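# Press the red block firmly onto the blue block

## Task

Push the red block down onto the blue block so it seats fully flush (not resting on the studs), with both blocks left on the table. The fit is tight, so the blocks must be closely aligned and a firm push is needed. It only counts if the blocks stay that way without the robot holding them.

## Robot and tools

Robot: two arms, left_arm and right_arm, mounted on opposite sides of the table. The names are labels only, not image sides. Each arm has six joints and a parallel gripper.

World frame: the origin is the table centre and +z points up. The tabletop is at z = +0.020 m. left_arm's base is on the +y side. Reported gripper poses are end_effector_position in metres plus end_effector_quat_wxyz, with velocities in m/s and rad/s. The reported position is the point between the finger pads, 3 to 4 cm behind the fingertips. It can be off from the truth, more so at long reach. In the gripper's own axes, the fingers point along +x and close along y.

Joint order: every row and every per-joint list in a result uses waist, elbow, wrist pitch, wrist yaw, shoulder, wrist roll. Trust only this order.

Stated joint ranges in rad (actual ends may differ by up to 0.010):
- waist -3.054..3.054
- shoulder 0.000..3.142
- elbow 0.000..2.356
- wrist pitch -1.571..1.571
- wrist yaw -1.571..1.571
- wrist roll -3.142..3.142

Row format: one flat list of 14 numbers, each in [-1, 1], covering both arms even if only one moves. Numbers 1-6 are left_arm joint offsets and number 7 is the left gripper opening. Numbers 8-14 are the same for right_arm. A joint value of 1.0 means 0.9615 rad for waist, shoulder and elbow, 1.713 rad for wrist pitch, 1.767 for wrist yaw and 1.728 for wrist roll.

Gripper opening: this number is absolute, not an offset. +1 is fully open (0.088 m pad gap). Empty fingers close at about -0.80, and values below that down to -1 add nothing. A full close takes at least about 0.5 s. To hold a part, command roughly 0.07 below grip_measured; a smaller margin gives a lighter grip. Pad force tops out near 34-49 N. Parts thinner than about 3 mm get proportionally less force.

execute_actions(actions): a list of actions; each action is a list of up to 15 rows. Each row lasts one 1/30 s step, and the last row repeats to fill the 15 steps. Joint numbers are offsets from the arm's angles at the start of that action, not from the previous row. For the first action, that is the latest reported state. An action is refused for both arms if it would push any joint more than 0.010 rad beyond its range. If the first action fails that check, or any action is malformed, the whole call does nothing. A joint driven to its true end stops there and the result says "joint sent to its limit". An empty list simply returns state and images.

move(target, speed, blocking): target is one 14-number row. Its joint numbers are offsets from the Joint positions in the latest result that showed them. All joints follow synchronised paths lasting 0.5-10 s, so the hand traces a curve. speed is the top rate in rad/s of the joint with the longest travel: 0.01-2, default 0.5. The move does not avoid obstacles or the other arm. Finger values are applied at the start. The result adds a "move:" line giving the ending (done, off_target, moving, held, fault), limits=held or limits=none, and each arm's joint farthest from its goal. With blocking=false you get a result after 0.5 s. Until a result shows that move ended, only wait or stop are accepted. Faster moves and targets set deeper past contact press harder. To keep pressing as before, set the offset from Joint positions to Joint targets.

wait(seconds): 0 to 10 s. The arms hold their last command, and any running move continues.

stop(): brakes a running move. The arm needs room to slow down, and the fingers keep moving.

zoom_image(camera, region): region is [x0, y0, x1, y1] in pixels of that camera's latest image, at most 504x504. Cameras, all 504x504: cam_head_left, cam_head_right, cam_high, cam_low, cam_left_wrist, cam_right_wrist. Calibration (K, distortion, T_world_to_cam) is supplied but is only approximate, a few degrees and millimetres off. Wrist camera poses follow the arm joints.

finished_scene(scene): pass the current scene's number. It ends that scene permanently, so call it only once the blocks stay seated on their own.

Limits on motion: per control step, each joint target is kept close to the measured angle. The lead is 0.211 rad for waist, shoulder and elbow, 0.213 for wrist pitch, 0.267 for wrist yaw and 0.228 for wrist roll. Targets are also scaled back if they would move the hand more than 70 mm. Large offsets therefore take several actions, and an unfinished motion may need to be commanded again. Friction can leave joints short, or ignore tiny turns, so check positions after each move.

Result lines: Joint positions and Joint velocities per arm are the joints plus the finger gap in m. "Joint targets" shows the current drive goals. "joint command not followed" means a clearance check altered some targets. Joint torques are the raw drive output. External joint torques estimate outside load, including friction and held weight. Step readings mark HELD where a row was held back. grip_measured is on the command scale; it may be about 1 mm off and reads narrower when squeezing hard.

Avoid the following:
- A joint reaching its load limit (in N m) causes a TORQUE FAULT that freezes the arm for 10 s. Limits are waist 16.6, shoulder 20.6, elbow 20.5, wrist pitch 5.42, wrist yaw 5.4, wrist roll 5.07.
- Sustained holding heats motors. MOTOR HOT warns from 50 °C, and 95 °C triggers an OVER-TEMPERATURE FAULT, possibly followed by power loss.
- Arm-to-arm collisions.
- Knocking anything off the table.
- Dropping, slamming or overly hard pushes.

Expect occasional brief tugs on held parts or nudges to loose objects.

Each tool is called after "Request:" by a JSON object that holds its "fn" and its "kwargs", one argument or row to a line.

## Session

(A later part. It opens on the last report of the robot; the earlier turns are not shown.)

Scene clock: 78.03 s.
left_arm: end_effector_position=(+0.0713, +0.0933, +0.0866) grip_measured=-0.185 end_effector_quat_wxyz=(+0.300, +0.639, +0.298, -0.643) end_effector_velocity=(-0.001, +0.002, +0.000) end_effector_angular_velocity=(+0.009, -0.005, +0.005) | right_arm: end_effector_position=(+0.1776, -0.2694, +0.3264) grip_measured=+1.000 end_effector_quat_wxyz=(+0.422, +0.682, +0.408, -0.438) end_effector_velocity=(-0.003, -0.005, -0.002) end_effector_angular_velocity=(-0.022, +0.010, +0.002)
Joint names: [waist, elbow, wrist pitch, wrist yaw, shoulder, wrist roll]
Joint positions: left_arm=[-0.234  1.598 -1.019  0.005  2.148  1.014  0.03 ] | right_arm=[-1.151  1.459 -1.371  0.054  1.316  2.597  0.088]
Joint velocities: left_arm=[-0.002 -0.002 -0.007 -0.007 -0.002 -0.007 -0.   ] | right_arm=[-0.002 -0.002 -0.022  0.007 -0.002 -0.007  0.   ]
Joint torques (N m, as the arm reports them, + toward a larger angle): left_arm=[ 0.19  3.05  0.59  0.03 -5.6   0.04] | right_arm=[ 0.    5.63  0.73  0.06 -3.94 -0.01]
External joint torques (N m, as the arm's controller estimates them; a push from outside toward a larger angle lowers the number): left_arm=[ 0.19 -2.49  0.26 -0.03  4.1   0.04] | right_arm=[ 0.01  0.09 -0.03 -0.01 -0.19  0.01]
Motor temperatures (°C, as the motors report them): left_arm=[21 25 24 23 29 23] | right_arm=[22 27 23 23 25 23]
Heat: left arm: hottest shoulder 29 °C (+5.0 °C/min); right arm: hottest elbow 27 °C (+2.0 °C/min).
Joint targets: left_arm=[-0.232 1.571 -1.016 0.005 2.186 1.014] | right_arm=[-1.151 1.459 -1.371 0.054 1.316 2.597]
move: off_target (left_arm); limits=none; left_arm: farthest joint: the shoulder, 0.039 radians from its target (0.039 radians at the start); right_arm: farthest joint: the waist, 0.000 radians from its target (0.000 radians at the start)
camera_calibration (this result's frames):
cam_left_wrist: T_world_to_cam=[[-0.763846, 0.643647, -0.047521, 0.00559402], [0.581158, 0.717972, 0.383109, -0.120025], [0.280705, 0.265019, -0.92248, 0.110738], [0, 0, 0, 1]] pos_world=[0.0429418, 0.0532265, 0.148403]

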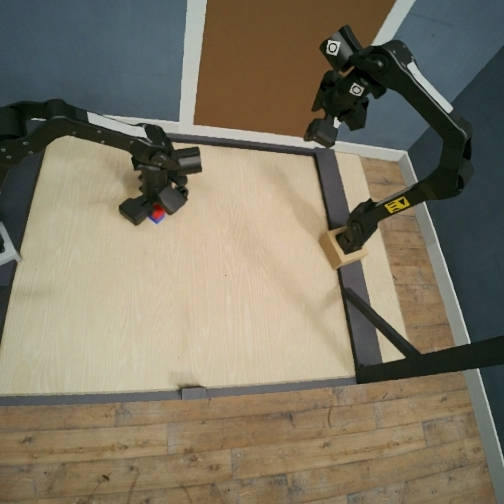

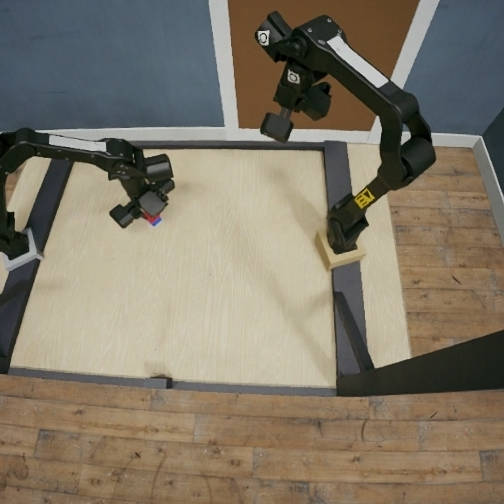

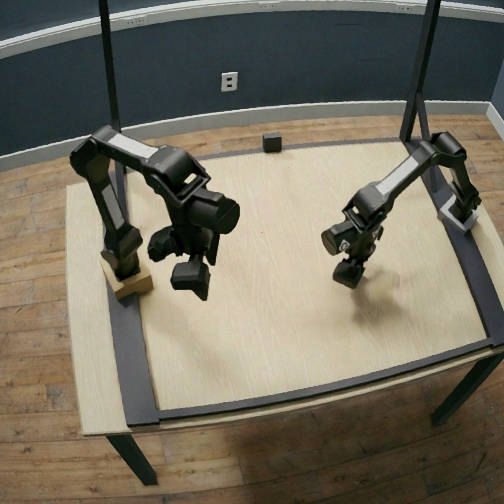

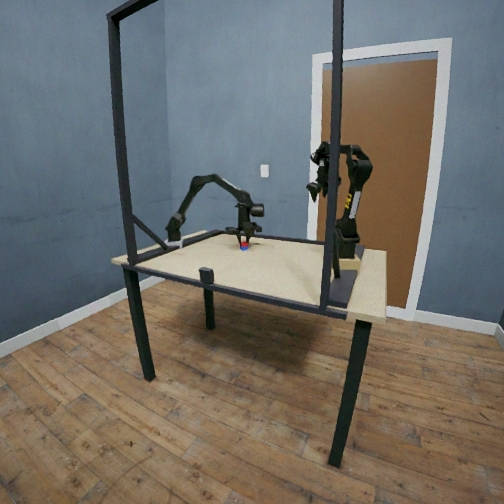

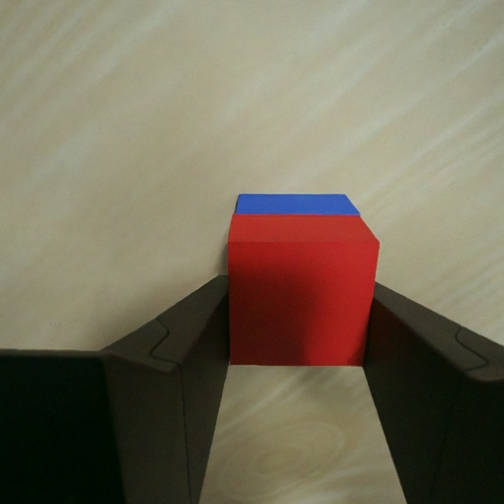

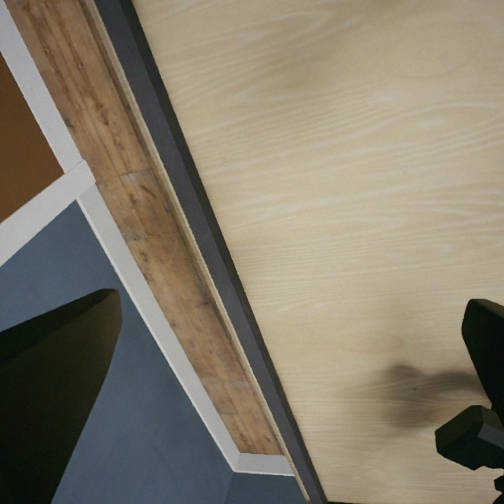

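Request:
{"fn": "move", "kwargs": {
  "target": [0.002,-0.022,-0.006,0,0.027,0,-0.42,0,0,0,0,0,0,1],
  "speed": 0.02
}}

Request:
{"fn": "zoom_image", "kwargs": {
  "camera": "cam_left_wrist",
  "region": [200,150,400,300]
}}

Request:
{"fn": "zoom_image", "kwargs": {
  "camera": "cam_low",
  "region": [225,230,265,260]
}}

Scene clock: 83.80 s.
left_arm: end_effector_position=(+0.0712, +0.0936, +0.0877) grip_measured=-0.185 end_effector_quat_wxyz=(+0.300, +0.639, +0.298, -0.643) end_effector_velocity=(-0.003, +0.001, +0.000) end_effector_angular_velocity=(+0.005, +0.009, +0.005) | right_arm: end_effector_position=(+0.1776, -0.2694, +0.3264) grip_measured=+1.000 end_effector_quat_wxyz=(+0.422, +0.682, +0.408, -0.438) end_effector_velocity=(+0.002, -0.001, +0.000) end_effector_angular_velocity=(+0.002, -0.009, -0.012)
Joint names: [waist, elbow, wrist pitch, wrist yaw, shoulder, wrist roll]
Joint positions: left_arm=[-0.234  1.598 -1.021  0.005  2.145  1.014  0.03 ] | right_arm=[-1.151  1.459 -1.371  0.054  1.316  2.597  0.088]
Joint velocities: left_arm=[-0.002 -0.002 -0.007  0.007 -0.002 -0.007 -0.   ] | right_arm=[-0.002 -0.002  0.007  0.007 -0.002  0.007  0.   ]
Joint torques (N m, as the arm reports them, + toward a larger angle): left_arm=[ 0.27  3.86 -0.26  0.08 -6.95  0.02] | right_arm=[ 0.01  5.61  0.73  0.06 -3.93 -0.01]
External joint torques (N m, as the arm's controller estimates them; a push from outside toward a larger angle lowers the number): left_arm=[ 0.21 -1.68 -0.59  0.03  2.74  0.02] | right_arm=[ 0.02  0.11 -0.04 -0.01 -0.26  0.01]
Motor temperatures (°C, as the motors report them): left_arm=[21 25 24 23 29 23] | right_arm=[22 27 23 23 25 23]
Heat: left arm: hottest shoulder 29 °C (+5.0 °C/min); right arm: hottest elbow 27 °C (+2.0 °C/min).
Joint targets: left_arm=[-0.232 1.577 -1.029 0.005 2.174 1.014] | right_arm=[-1.151 1.459 -1.371 0.054 1.316 2.597]
move: off_target (left_arm); limits=none; left_arm: farthest joint: the shoulder, 0.029 radians from its target (0.026 radians at the start); right_arm: farthest joint: the waist, 0.000 radians from its target (0.000 radians at the start)
camera_calibration (this result's frames):
cam_left_wrist: T_world_to_cam=[[-0.76384, 0.64363, -0.047845, 0.00541405], [0.581112, 0.718111, 0.382917, -0.120564], [0.280815, 0.264684, -0.922543, 0.111664], [0, 0, 0, 1]] pos_world=[0.0428398, 0.053538, 0.14944]

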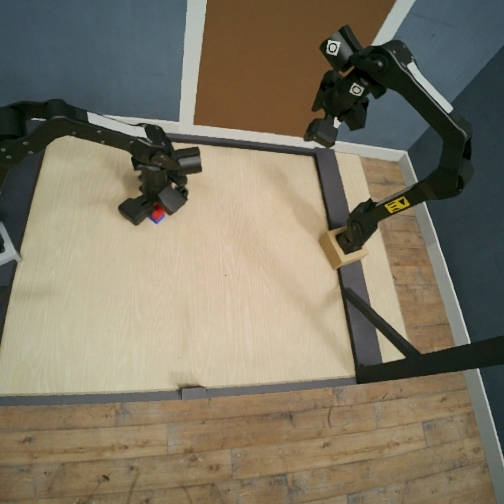

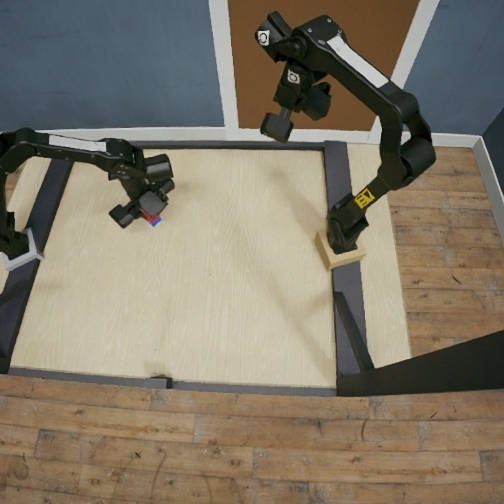

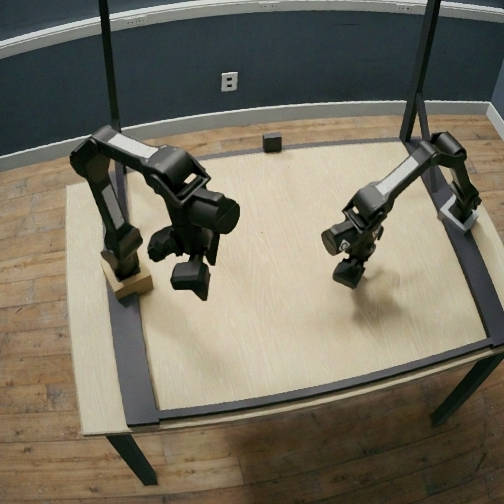

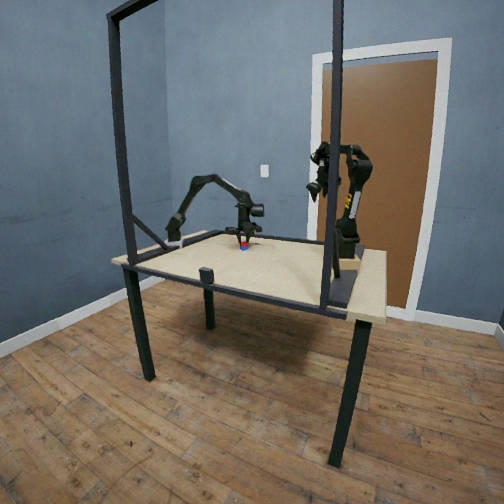

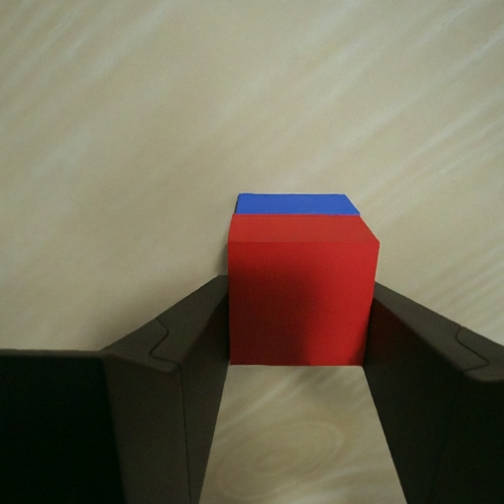

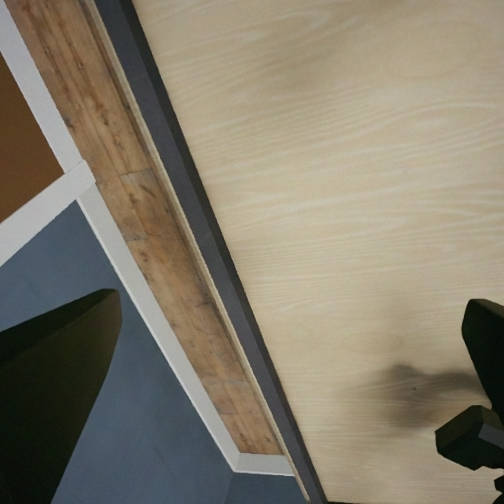

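Region (200, 150, 400, 300) of cam_left_wrist's 504x504 image, scaled by 2.520, with more detail than that image has; it fills the top 378 rows of this view, and the rest is white.

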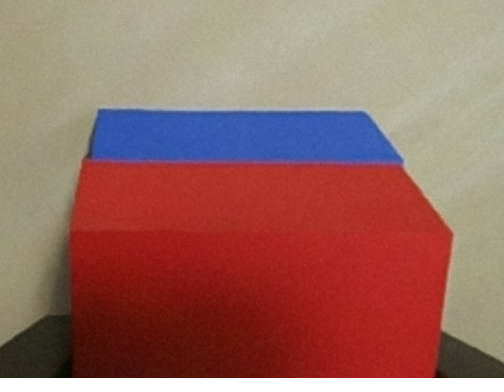

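Region (225, 230, 265, 260) of cam_low's 504x504 image, scaled by 12.600, with more detail than that image has; it fills the top 378 rows of this view, and the rest is white.

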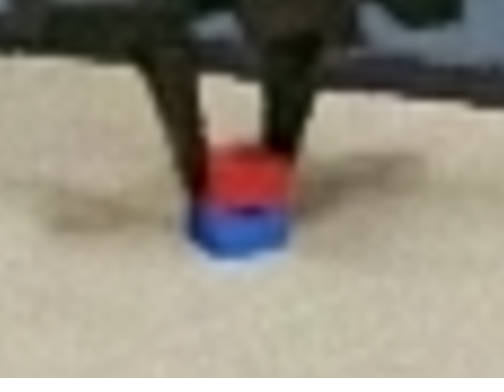

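Request:
{"fn": "move", "kwargs": {
  "target": [0,0,-0.004,0,-0.019,0,-0.42,0,0,0,0,0,0,1],
  "speed": 0.02
}}

Request:
{"fn": "zoom_image", "kwargs": {
  "camera": "cam_left_wrist",
  "region": [200,150,400,300]
}}

Scene clock: 91.13 s.
left_arm: end_effector_position=(+0.0711, +0.0939, +0.0900) grip_measured=-0.185 end_effector_quat_wxyz=(+0.301, +0.639, +0.297, -0.643) end_effector_velocity=(+0.000, -0.001, +0.000) end_effector_angular_velocity=(-0.005, -0.009, -0.010) | right_arm: end_effector_position=(+0.1776, -0.2694, +0.3264) grip_measured=+1.000 end_effector_quat_wxyz=(+0.422, +0.682, +0.408, -0.438) end_effector_velocity=(-0.006, -0.001, -0.002) end_effector_angular_velocity=(-0.002, +0.029, +0.012)
Joint names: [waist, elbow, wrist pitch, wrist yaw, shoulder, wrist roll]
Joint positions: left_arm=[-0.234  1.598 -1.025  0.005  2.139  1.014  0.03 ] | right_arm=[-1.151  1.459 -1.371  0.054  1.316  2.597  0.088]
Joint velocities: left_arm=[-0.002 -0.002  0.007 -0.007 -0.002  0.007 -0.   ] | right_arm=[-0.002 -0.002 -0.022 -0.022 -0.002 -0.007  0.   ]
Joint torques (N m, as the arm reports them, + toward a larger angle): left_arm=[  0.04   6.34   0.08   0.02 -11.68   0.02] | right_arm=[ 0.01  5.62  0.73  0.06 -3.94 -0.01]
External joint torques (N m, as the arm's controller estimates them; a push from outside toward a larger angle lowers the number): left_arm=[-0.02  0.78 -0.26 -0.02 -2.01  0.02] | right_arm=[ 0.01  0.16 -0.03 -0.01 -0.3   0.01]
Motor temperatures (°C, as the motors report them): left_arm=[21 25 24 23 29 23] | right_arm=[22 27 23 23 25 23]
Heat: left arm: hottest shoulder 29 °C (+4.1 °C/min); right arm: hottest elbow 27 °C (+1.0 °C/min).
Joint targets: left_arm=[-0.234 1.598 -1.028 0.005 2.127 1.014] | right_arm=[-1.151 1.459 -1.371 0.054 1.316 2.597]
move: off_target (left_arm); limits=none; left_arm: farthest joint: the shoulder, 0.012 radians from its target (0.018 radians at the start); right_arm: farthest joint: the waist, 0.000 radians from its target (0.000 radians at the start)
camera_calibration (this result's frames):
cam_left_wrist: T_world_to_cam=[[-0.763799, 0.643506, -0.0501128, 0.0054731], [0.580795, 0.719081, 0.381576, -0.121566], [0.281582, 0.262342, -0.922978, 0.113978], [0, 0, 0, 1]] pos_world=[0.0426911, 0.0539925, 0.15186]

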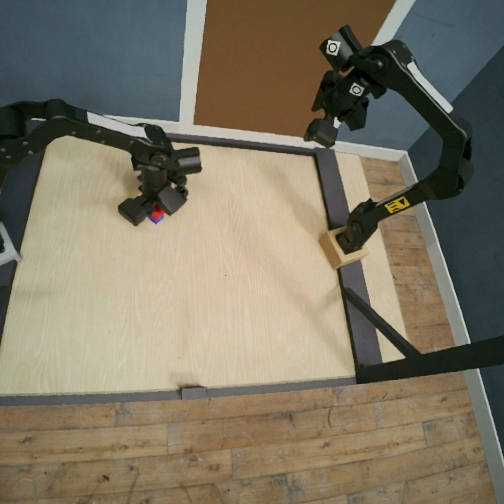

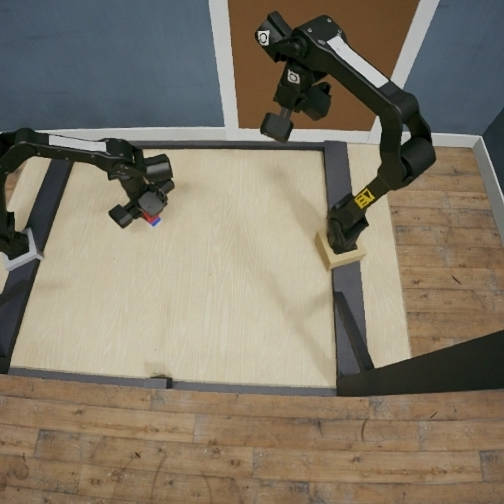

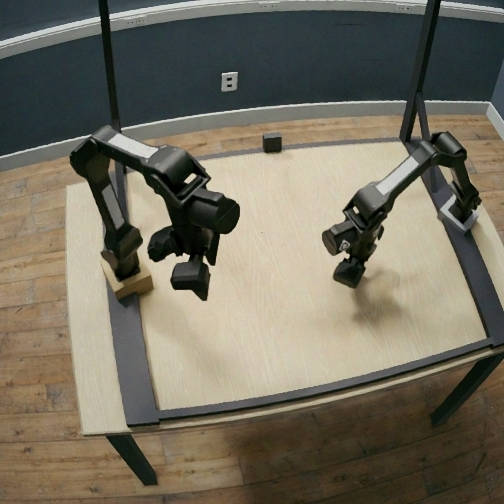

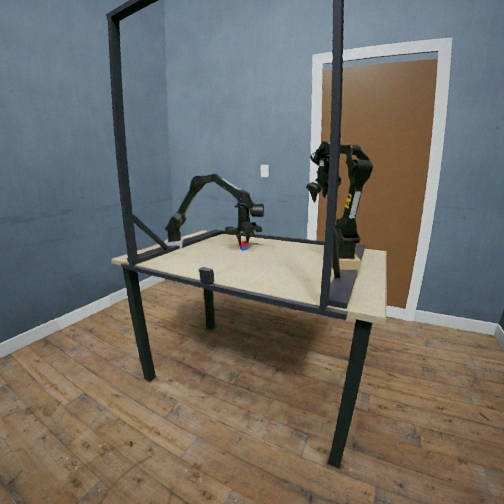

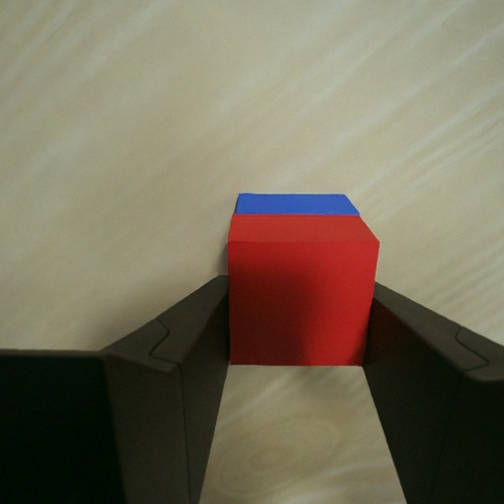

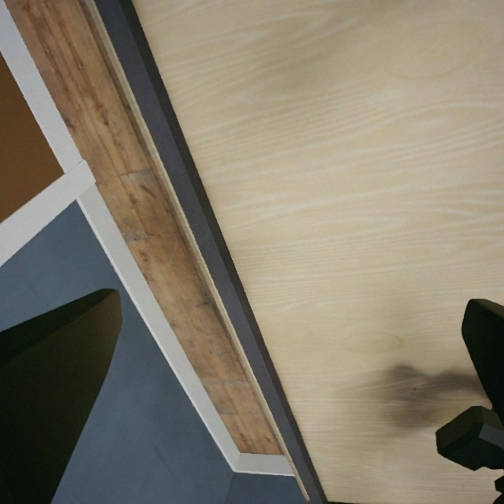

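Region (200, 150, 400, 300) of cam_left_wrist's 504x504 image, scaled by 2.520, with more detail than that image has; it fills the top 378 rows of this view, and the rest is white.

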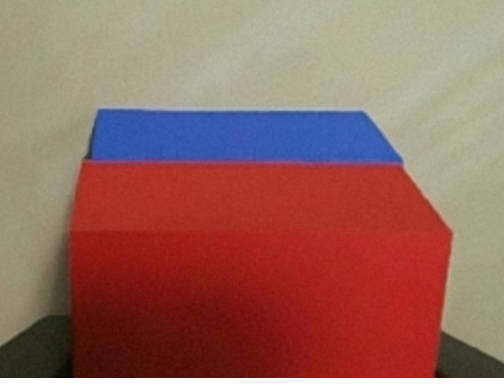

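Blue appears to travel with red, so the studs are probably engaged. Press firmly.

Request:
{"fn": "move", "kwargs": {
  "target": [0,-0.09,0.008,0,0.12,0,-0.7,0,0,0,0,0,0,1],
  "speed": 0.04
}}

Request:
{"fn": "zoom_image", "kwargs": {
  "camera": "cam_left_wrist",
  "region": [200,150,400,300]
}}

Request:
{"fn": "zoom_image", "kwargs": {
  "camera": "cam_low",
  "region": [225,230,265,260]
}}

Scene clock: 97.87 s.
left_arm: end_effector_position=(+0.0696, +0.0989, +0.0783) grip_measured=-0.185 end_effector_quat_wxyz=(+0.291, +0.640, +0.307, -0.642) end_effector_velocity=(-0.002, +0.005, -0.001) end_effector_angular_velocity=(+0.028, +0.001, +0.005) | right_arm: end_effector_position=(+0.1776, -0.2694, +0.3264) grip_measured=+1.000 end_effector_quat_wxyz=(+0.422, +0.682, +0.408, -0.438) end_effector_velocity=(-0.001, +0.002, -0.001) end_effector_angular_velocity=(+0.005, +0.001, +0.012)
Joint names: [waist, elbow, wrist pitch, wrist yaw, shoulder, wrist roll]
Joint positions: left_arm=[-0.234  1.577 -1.013  0.005  2.156  1.014  0.03 ] | right_arm=[-1.151  1.459 -1.371  0.054  1.316  2.597  0.088]
Joint velocities: left_arm=[-0.002 -0.002 -0.022 -0.007  0.002 -0.007 -0.   ] | right_arm=[ 0.002 -0.007  0.007 -0.007 -0.002 -0.007  0.   ]
Joint torques (N m, as the arm reports them, + toward a larger angle): left_arm=[-0.26 -1.85  0.54  0.07  1.63  0.06] | right_arm=[ 0.01  5.61  0.74  0.06 -3.92 -0.01]
External joint torques (N m, as the arm's controller estimates them; a push from outside toward a larger angle lowers the number): left_arm=[-0.26 -7.22  0.28  0.02 11.24  0.06] | right_arm=[-0.01  0.14 -0.04 -0.01 -0.3   0.01]
Motor temperatures (°C, as the motors report them): left_arm=[21 25 24 23 29 23] | right_arm=[22 28 23 23 25 23]
Heat: left arm: hottest shoulder 29 °C (+3.0 °C/min); right arm: hottest elbow 28 °C (+2.0 °C/min).
Joint targets: left_arm=[-0.234 1.512 -1.011 0.005 2.254 1.014] | right_arm=[-1.151 1.459 -1.371 0.054 1.316 2.597]
move: off_target (left_arm); limits=none; left_arm: farthest joint: the shoulder, 0.098 radians from its target (0.116 radians at the start); right_arm: farthest joint: the waist, 0.000 radians from its target (0.000 radians at the start)
camera_calibration (this result's frames):
cam_left_wrist: T_world_to_cam=[[-0.76437, 0.644208, -0.027097, -0.00127786], [0.583796, 0.709307, 0.39505, -0.120113], [0.273715, 0.286146, -0.91826, 0.100074], [0, 0, 0, 1]] pos_world=[0.0417532, 0.0573846, 0.13931]

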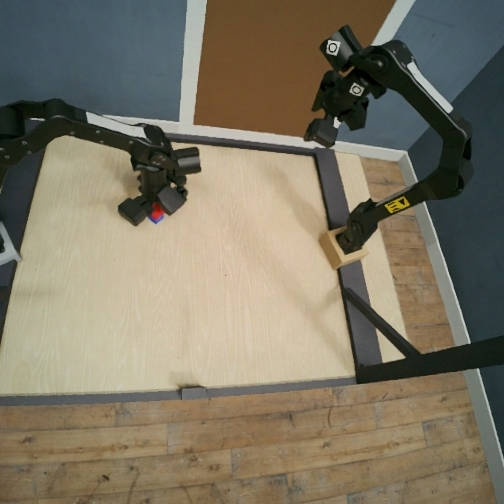

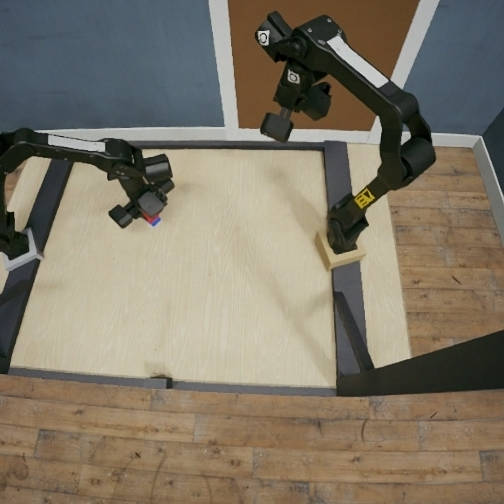

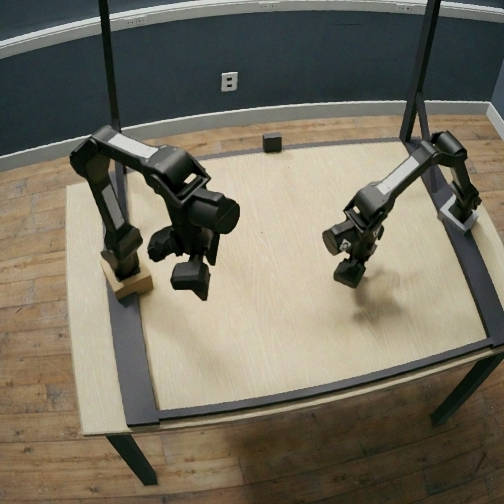

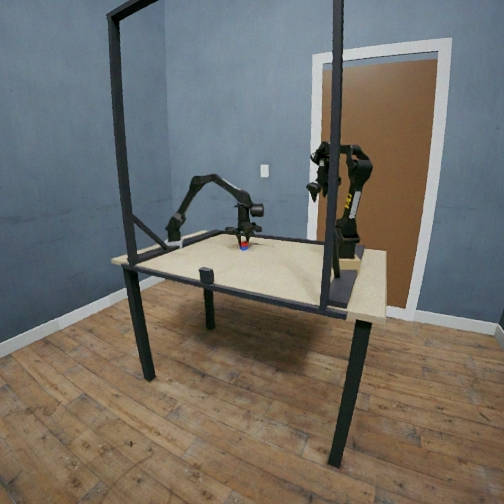

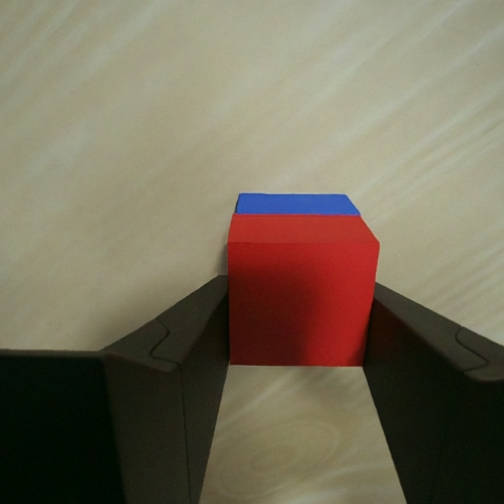

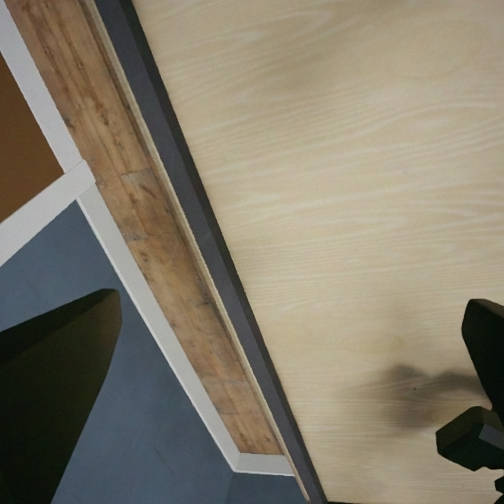

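Region (200, 150, 400, 300) of cam_left_wrist's 504x504 image, scaled by 2.520, with more detail than that image has; it fills the top 378 rows of this view, and the rest is white.

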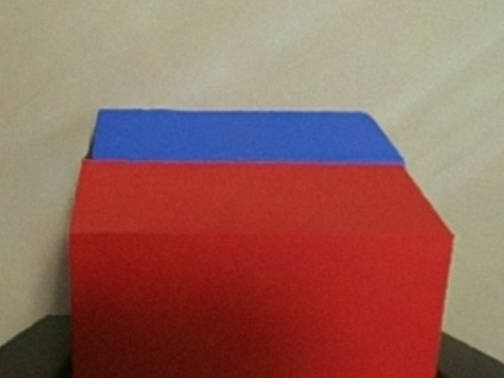

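Region (225, 230, 265, 260) of cam_low's 504x504 image, scaled by 12.600, with more detail than that image has; it fills the top 378 rows of this view, and the rest is white.

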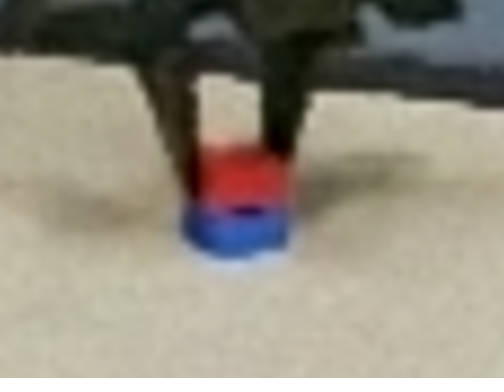

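Request:
{"fn": "move", "kwargs": {
  "target": [0,0.043,-0.015,0,-0.035,0,-0.7,0,0,0,0,0,0,1],
  "speed": 0.03
}}

Request:
{"fn": "zoom_image", "kwargs": {
  "camera": "cam_left_wrist",
  "region": [200,150,400,300]
}}

Scene clock: 104.00 s.
left_arm: end_effector_position=(+0.0712, +0.0940, +0.0929) grip_measured=-0.185 end_effector_quat_wxyz=(+0.300, +0.639, +0.298, -0.643) end_effector_velocity=(-0.004, +0.006, -0.001) end_effector_angular_velocity=(+0.023, +0.015, +0.020) | right_arm: end_effector_position=(+0.1776, -0.2694, +0.3264) grip_measured=+1.000 end_effector_quat_wxyz=(+0.422, +0.682, +0.408, -0.438) end_effector_velocity=(-0.001, -0.002, -0.001) end_effector_angular_velocity=(+0.002, +0.011, -0.012)
Joint names: [waist, elbow, wrist pitch, wrist yaw, shoulder, wrist roll]
Joint positions: left_arm=[-0.234  1.606 -1.036  0.005  2.136  1.014  0.03 ] | right_arm=[-1.151  1.459 -1.371  0.054  1.316  2.597  0.088]
Joint velocities: left_arm=[-0.002 -0.007 -0.022  0.007 -0.002 -0.022  0.   ] | right_arm=[-0.007 -0.002 -0.007 -0.007 -0.002  0.007  0.   ]
Joint torques (N m, as the arm reports them, + toward a larger angle): left_arm=[ -0.14   8.11   0.11   0.05 -11.82  -0.01] | right_arm=[ 0.02  5.62  0.73  0.06 -3.93 -0.01]
External joint torques (N m, as the arm's controller estimates them; a push from outside toward a larger angle lowers the number): left_arm=[-0.08  2.61 -0.2  -0.01 -2.19 -0.01] | right_arm=[ 0.01  0.12 -0.04 -0.01 -0.25  0.01]
Motor temperatures (°C, as the motors report them): left_arm=[21 25 24 23 29 23] | right_arm=[22 28 23 23 25 23]
Heat: left arm: hottest shoulder 29 °C (+3.0 °C/min); right arm: hottest elbow 28 °C (+2.0 °C/min).
Joint targets: left_arm=[-0.234 1.618 -1.039 0.005 2.122 1.014] | right_arm=[-1.151 1.459 -1.371 0.054 1.316 2.597]
move: off_target (left_arm); limits=none; left_arm: farthest joint: the shoulder, 0.014 radians from its target (0.034 radians at the start); right_arm: farthest joint: the waist, 0.000 radians from its target (0.000 radians at the start)
camera_calibration (this result's frames):
cam_left_wrist: T_world_to_cam=[[-0.764062, 0.643268, -0.0491409, 0.00557326], [0.580657, 0.718887, 0.382151, -0.122848], [0.281152, 0.263453, -0.922792, 0.116461], [0, 0, 0, 1]] pos_world=[0.0428473, 0.0540464, 0.15469]

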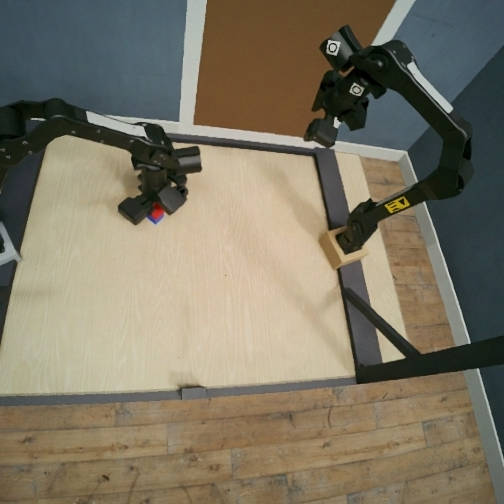

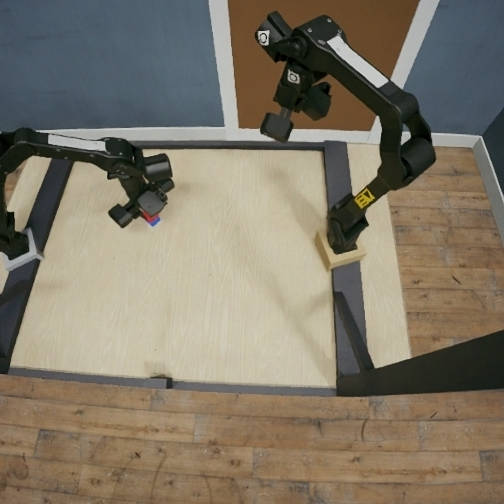

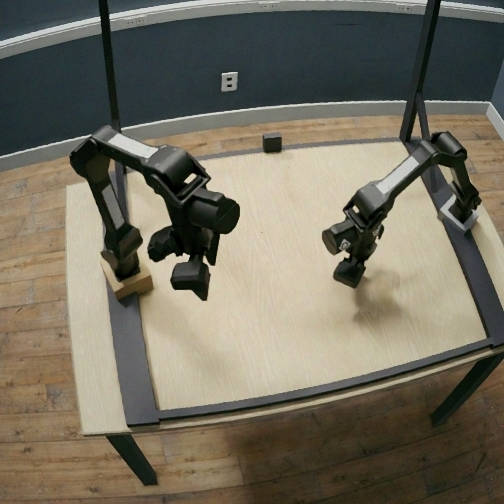

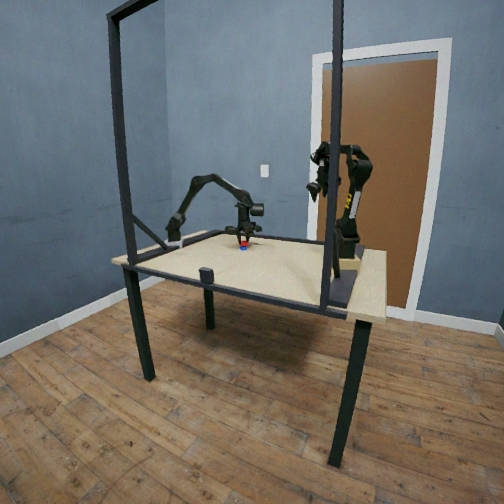

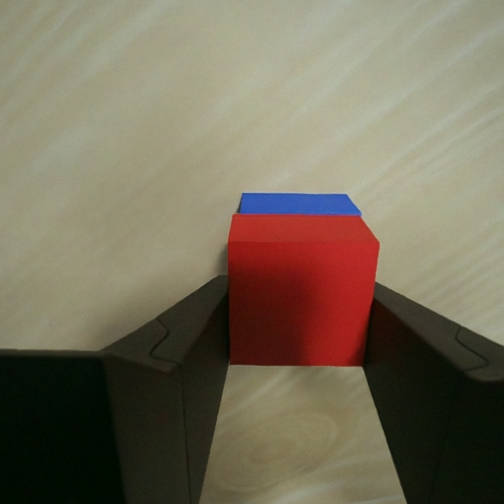

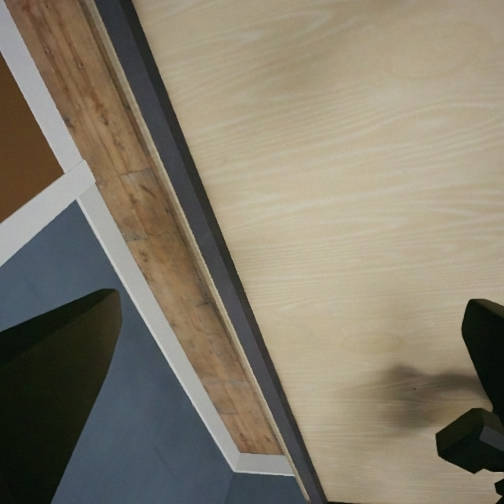

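Region (200, 150, 400, 300) of cam_left_wrist's 504x504 image, scaled by 2.520, with more detail than that image has; it fills the top 378 rows of this view, and the rest is white.

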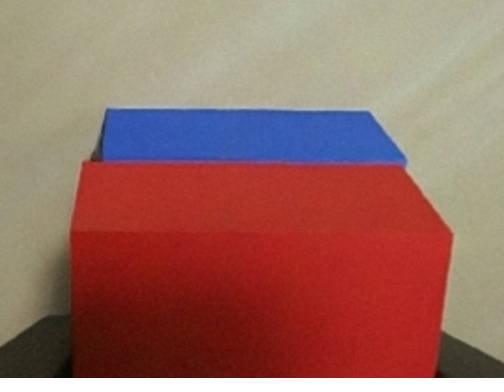

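Request:
{"fn": "move", "kwargs": {
  "target": [-0.003,0.011,-0.007,0,-0.012,0,-0.7,0,0,0,0,0,0,1],
  "speed": 0.02
}}

Request:
{"fn": "zoom_image", "kwargs": {
  "camera": "cam_left_wrist",
  "region": [200,150,400,300]
}}

Scene clock: 107.93 s.
left_arm: end_effector_position=(+0.0706, +0.0958, +0.0929) grip_measured=-0.185 end_effector_quat_wxyz=(+0.297, +0.639, +0.301, -0.642) end_effector_velocity=(-0.002, +0.005, +0.000) end_effector_angular_velocity=(+0.023, -0.000, +0.005) | right_arm: end_effector_position=(+0.1776, -0.2694, +0.3264) grip_measured=+1.000 end_effector_quat_wxyz=(+0.422, +0.682, +0.408, -0.438) end_effector_velocity=(-0.002, -0.002, +0.000) end_effector_angular_velocity=(+0.006, +0.008, -0.007)
Joint names: [waist, elbow, wrist pitch, wrist yaw, shoulder, wrist roll]
Joint positions: left_arm=[-0.234  1.606 -1.045  0.005  2.136  1.014  0.03 ] | right_arm=[-1.151  1.459 -1.371  0.054  1.316  2.597  0.088]
Joint velocities: left_arm=[-0.002 -0.002 -0.022 -0.007 -0.002 -0.007 -0.   ] | right_arm=[-0.002 -0.002 -0.007 -0.007 -0.007  0.007  0.   ]
Joint torques (N m, as the arm reports them, + toward a larger angle): left_arm=[ -0.22   7.78   0.11   0.08 -11.47   0.06] | right_arm=[ 0.01  5.62  0.73  0.06 -3.93  0.  ]
External joint torques (N m, as the arm's controller estimates them; a push from outside toward a larger angle lowers the number): left_arm=[-0.2   2.27 -0.19  0.03 -1.85  0.06] | right_arm=[ 0.01  0.06 -0.04 -0.01 -0.14  0.01]
Motor temperatures (°C, as the motors report them): left_arm=[21 25 24 23 29 23] | right_arm=[22 28 23 23 25 23]
Heat: left arm: hottest shoulder 29 °C (+2.0 °C/min); right arm: hottest elbow 28 °C (+1.0 °C/min).
Joint targets: left_arm=[-0.236 1.617 -1.048 0.005 2.125 1.014] | right_arm=[-1.151 1.459 -1.371 0.054 1.316 2.597]
move: off_target (left_arm); limits=none; left_arm: farthest joint: the shoulder, 0.012 radians from its target (0.012 radians at the start); right_arm: farthest joint: the waist, 0.000 radians from its target (0.000 radians at the start)
camera_calibration (this result's frames):
cam_left_wrist: T_world_to_cam=[[-0.764186, 0.643647, -0.0416878, 0.0032277], [0.581707, 0.715682, 0.386543, -0.123984], [0.278633, 0.271141, -0.921329, 0.115455], [0, 0, 0, 1]] pos_world=[0.0424196, 0.0553513, 0.154432]

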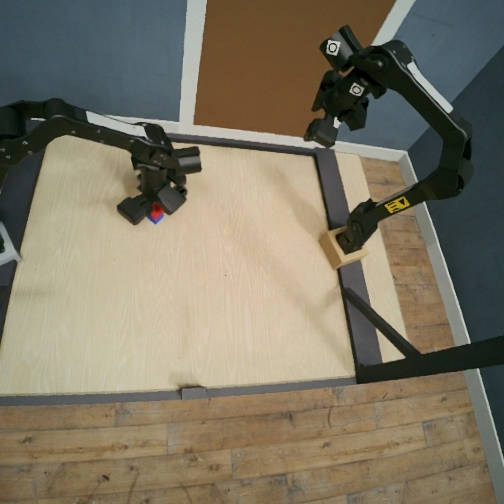

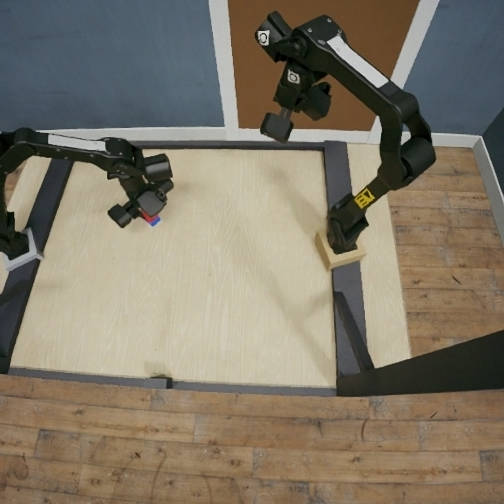

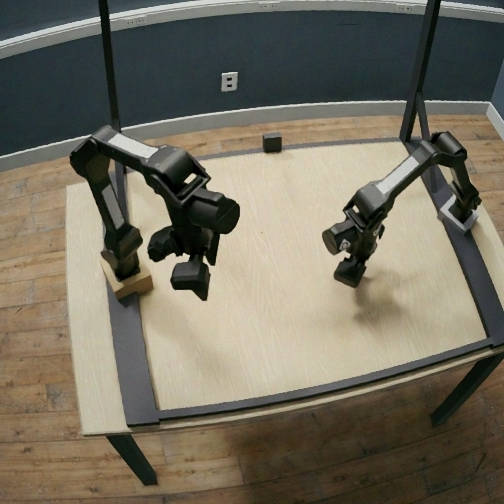

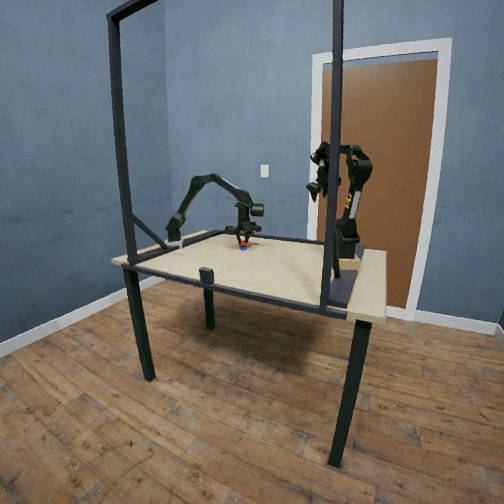

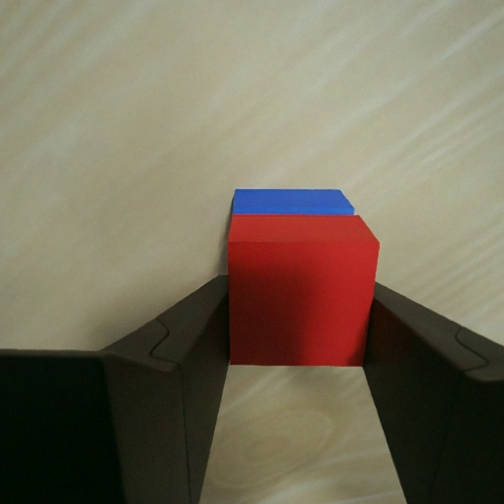

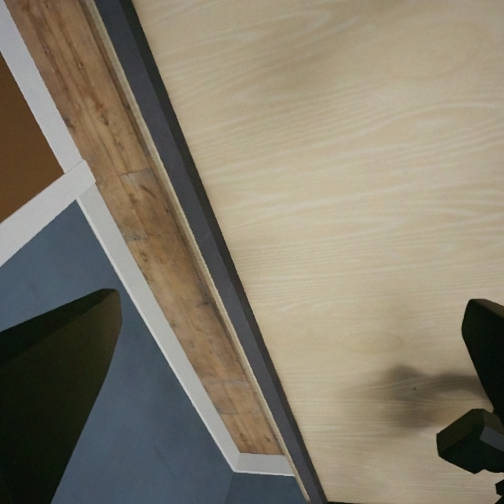

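Region (200, 150, 400, 300) of cam_left_wrist's 504x504 image, scaled by 2.520, with more detail than that image has; it fills the top 378 rows of this view, and the rest is white.

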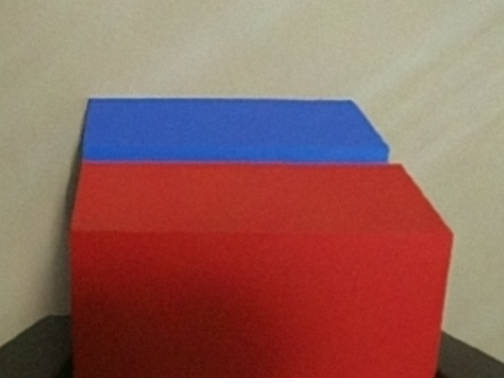

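Request:
{"fn": "move", "kwargs": {
  "target": [-0.002,0,0.003,0,0.024,0,-0.7,0,0,0,0,0,0,1],
  "speed": 0.02
}}

Request:
{"fn": "zoom_image", "kwargs": {
  "camera": "cam_left_wrist",
  "region": [200,150,400,300]
}}

Scene clock: 112.30 s.
left_arm: end_effector_position=(+0.0706, +0.0958, +0.0901) grip_measured=-0.185 end_effector_quat_wxyz=(+0.296, +0.639, +0.303, -0.642) end_effector_velocity=(-0.002, +0.005, -0.001) end_effector_angular_velocity=(+0.028, +0.001, -0.010) | right_arm: end_effector_position=(+0.1776, -0.2694, +0.3264) grip_measured=+1.000 end_effector_quat_wxyz=(+0.422, +0.682, +0.408, -0.438) end_effector_velocity=(-0.004, -0.003, -0.002) end_effector_angular_velocity=(-0.008, +0.022, -0.007)
Joint names: [waist, elbow, wrist pitch, wrist yaw, shoulder, wrist roll]
Joint positions: left_arm=[-0.234  1.606 -1.043  0.005  2.143  1.014  0.03 ] | right_arm=[-1.151  1.459 -1.371  0.054  1.316  2.597  0.088]
Joint velocities: left_arm=[-0.002 -0.002 -0.022 -0.007  0.002  0.007 -0.   ] | right_arm=[-0.002 -0.002 -0.022 -0.007 -0.002  0.007  0.   ]
Joint torques (N m, as the arm reports them, + toward a larger angle): left_arm=[-0.25  6.56  0.47  0.03 -8.38  0.01] | right_arm=[ 0.01  5.62  0.73  0.06 -3.94 -0.01]
External joint torques (N m, as the arm's controller estimates them; a push from outside toward a larger angle lowers the number): left_arm=[-0.24  1.1   0.19 -0.03  1.22  0.01] | right_arm=[ 0.01  0.15 -0.02 -0.01 -0.25  0.01]
Motor temperatures (°C, as the motors report them): left_arm=[21 25 24 23 30 23] | right_arm=[22 28 23 23 25 23]
Heat: left arm: hottest shoulder 30 °C (+2.0 °C/min); right arm: hottest elbow 28 °C (+1.0 °C/min).
Joint targets: left_arm=[-0.235 1.606 -1.040 0.005 2.159 1.014] | right_arm=[-1.151 1.459 -1.371 0.054 1.316 2.597]
move: off_target (left_arm); limits=none; left_arm: farthest joint: the shoulder, 0.016 radians from its target (0.023 radians at the start); right_arm: farthest joint: the waist, 0.000 radians from its target (0.000 radians at the start)
camera_calibration (this result's frames):
cam_left_wrist: T_world_to_cam=[[-0.764248, 0.643833, -0.0374738, 0.00271954], [0.582306, 0.713855, 0.389013, -0.123001], [0.27721, 0.275481, -0.92047, 0.112507], [0, 0, 0, 1]] pos_world=[0.0425148, 0.0550608, 0.15151]

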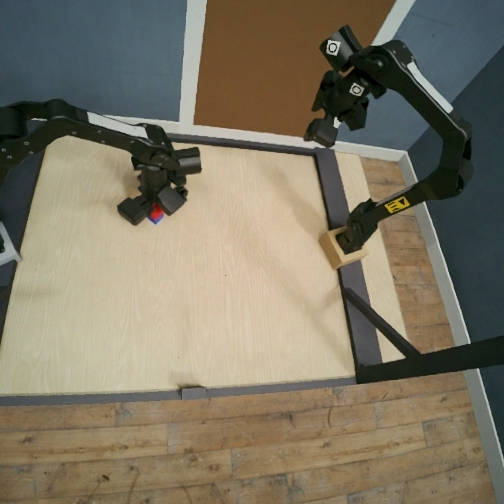

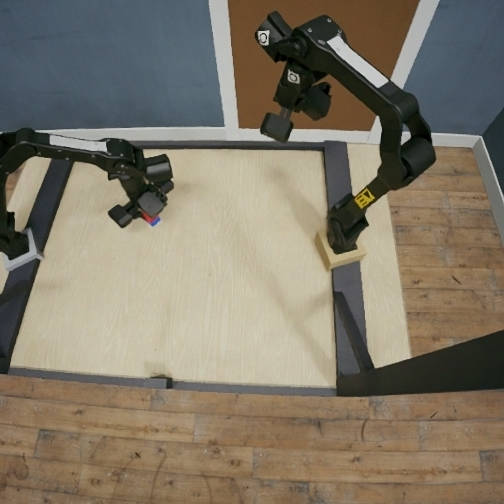

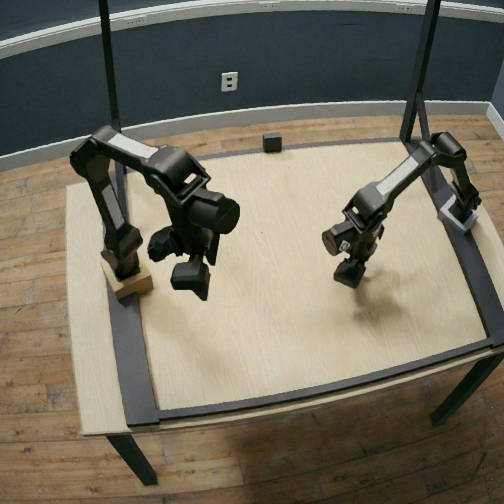

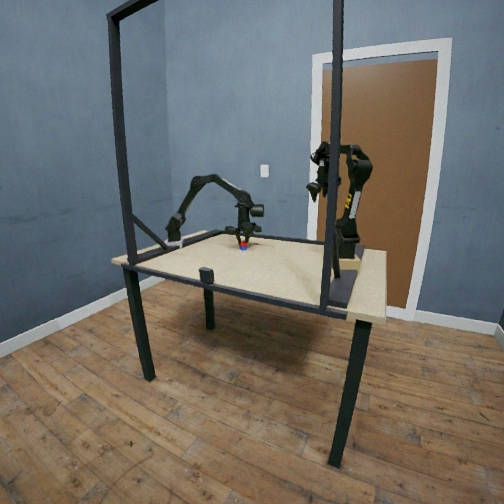

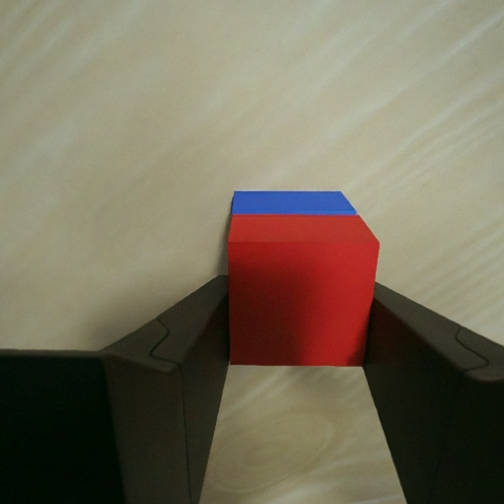

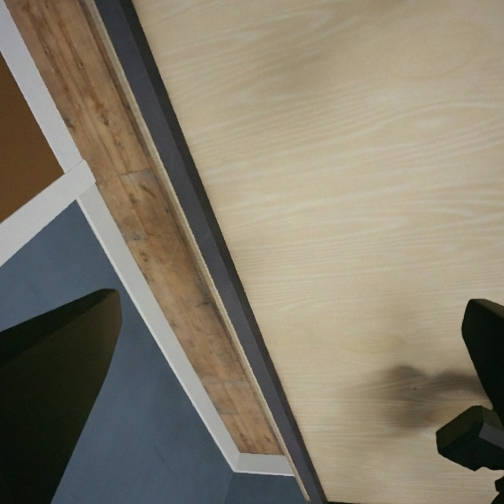

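Region (200, 150, 400, 300) of cam_left_wrist's 504x504 image, scaled by 2.520, with more detail than that image has; it fills the top 378 rows of this view, and the rest is white.

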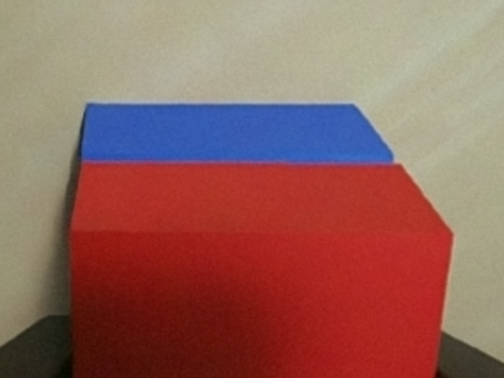

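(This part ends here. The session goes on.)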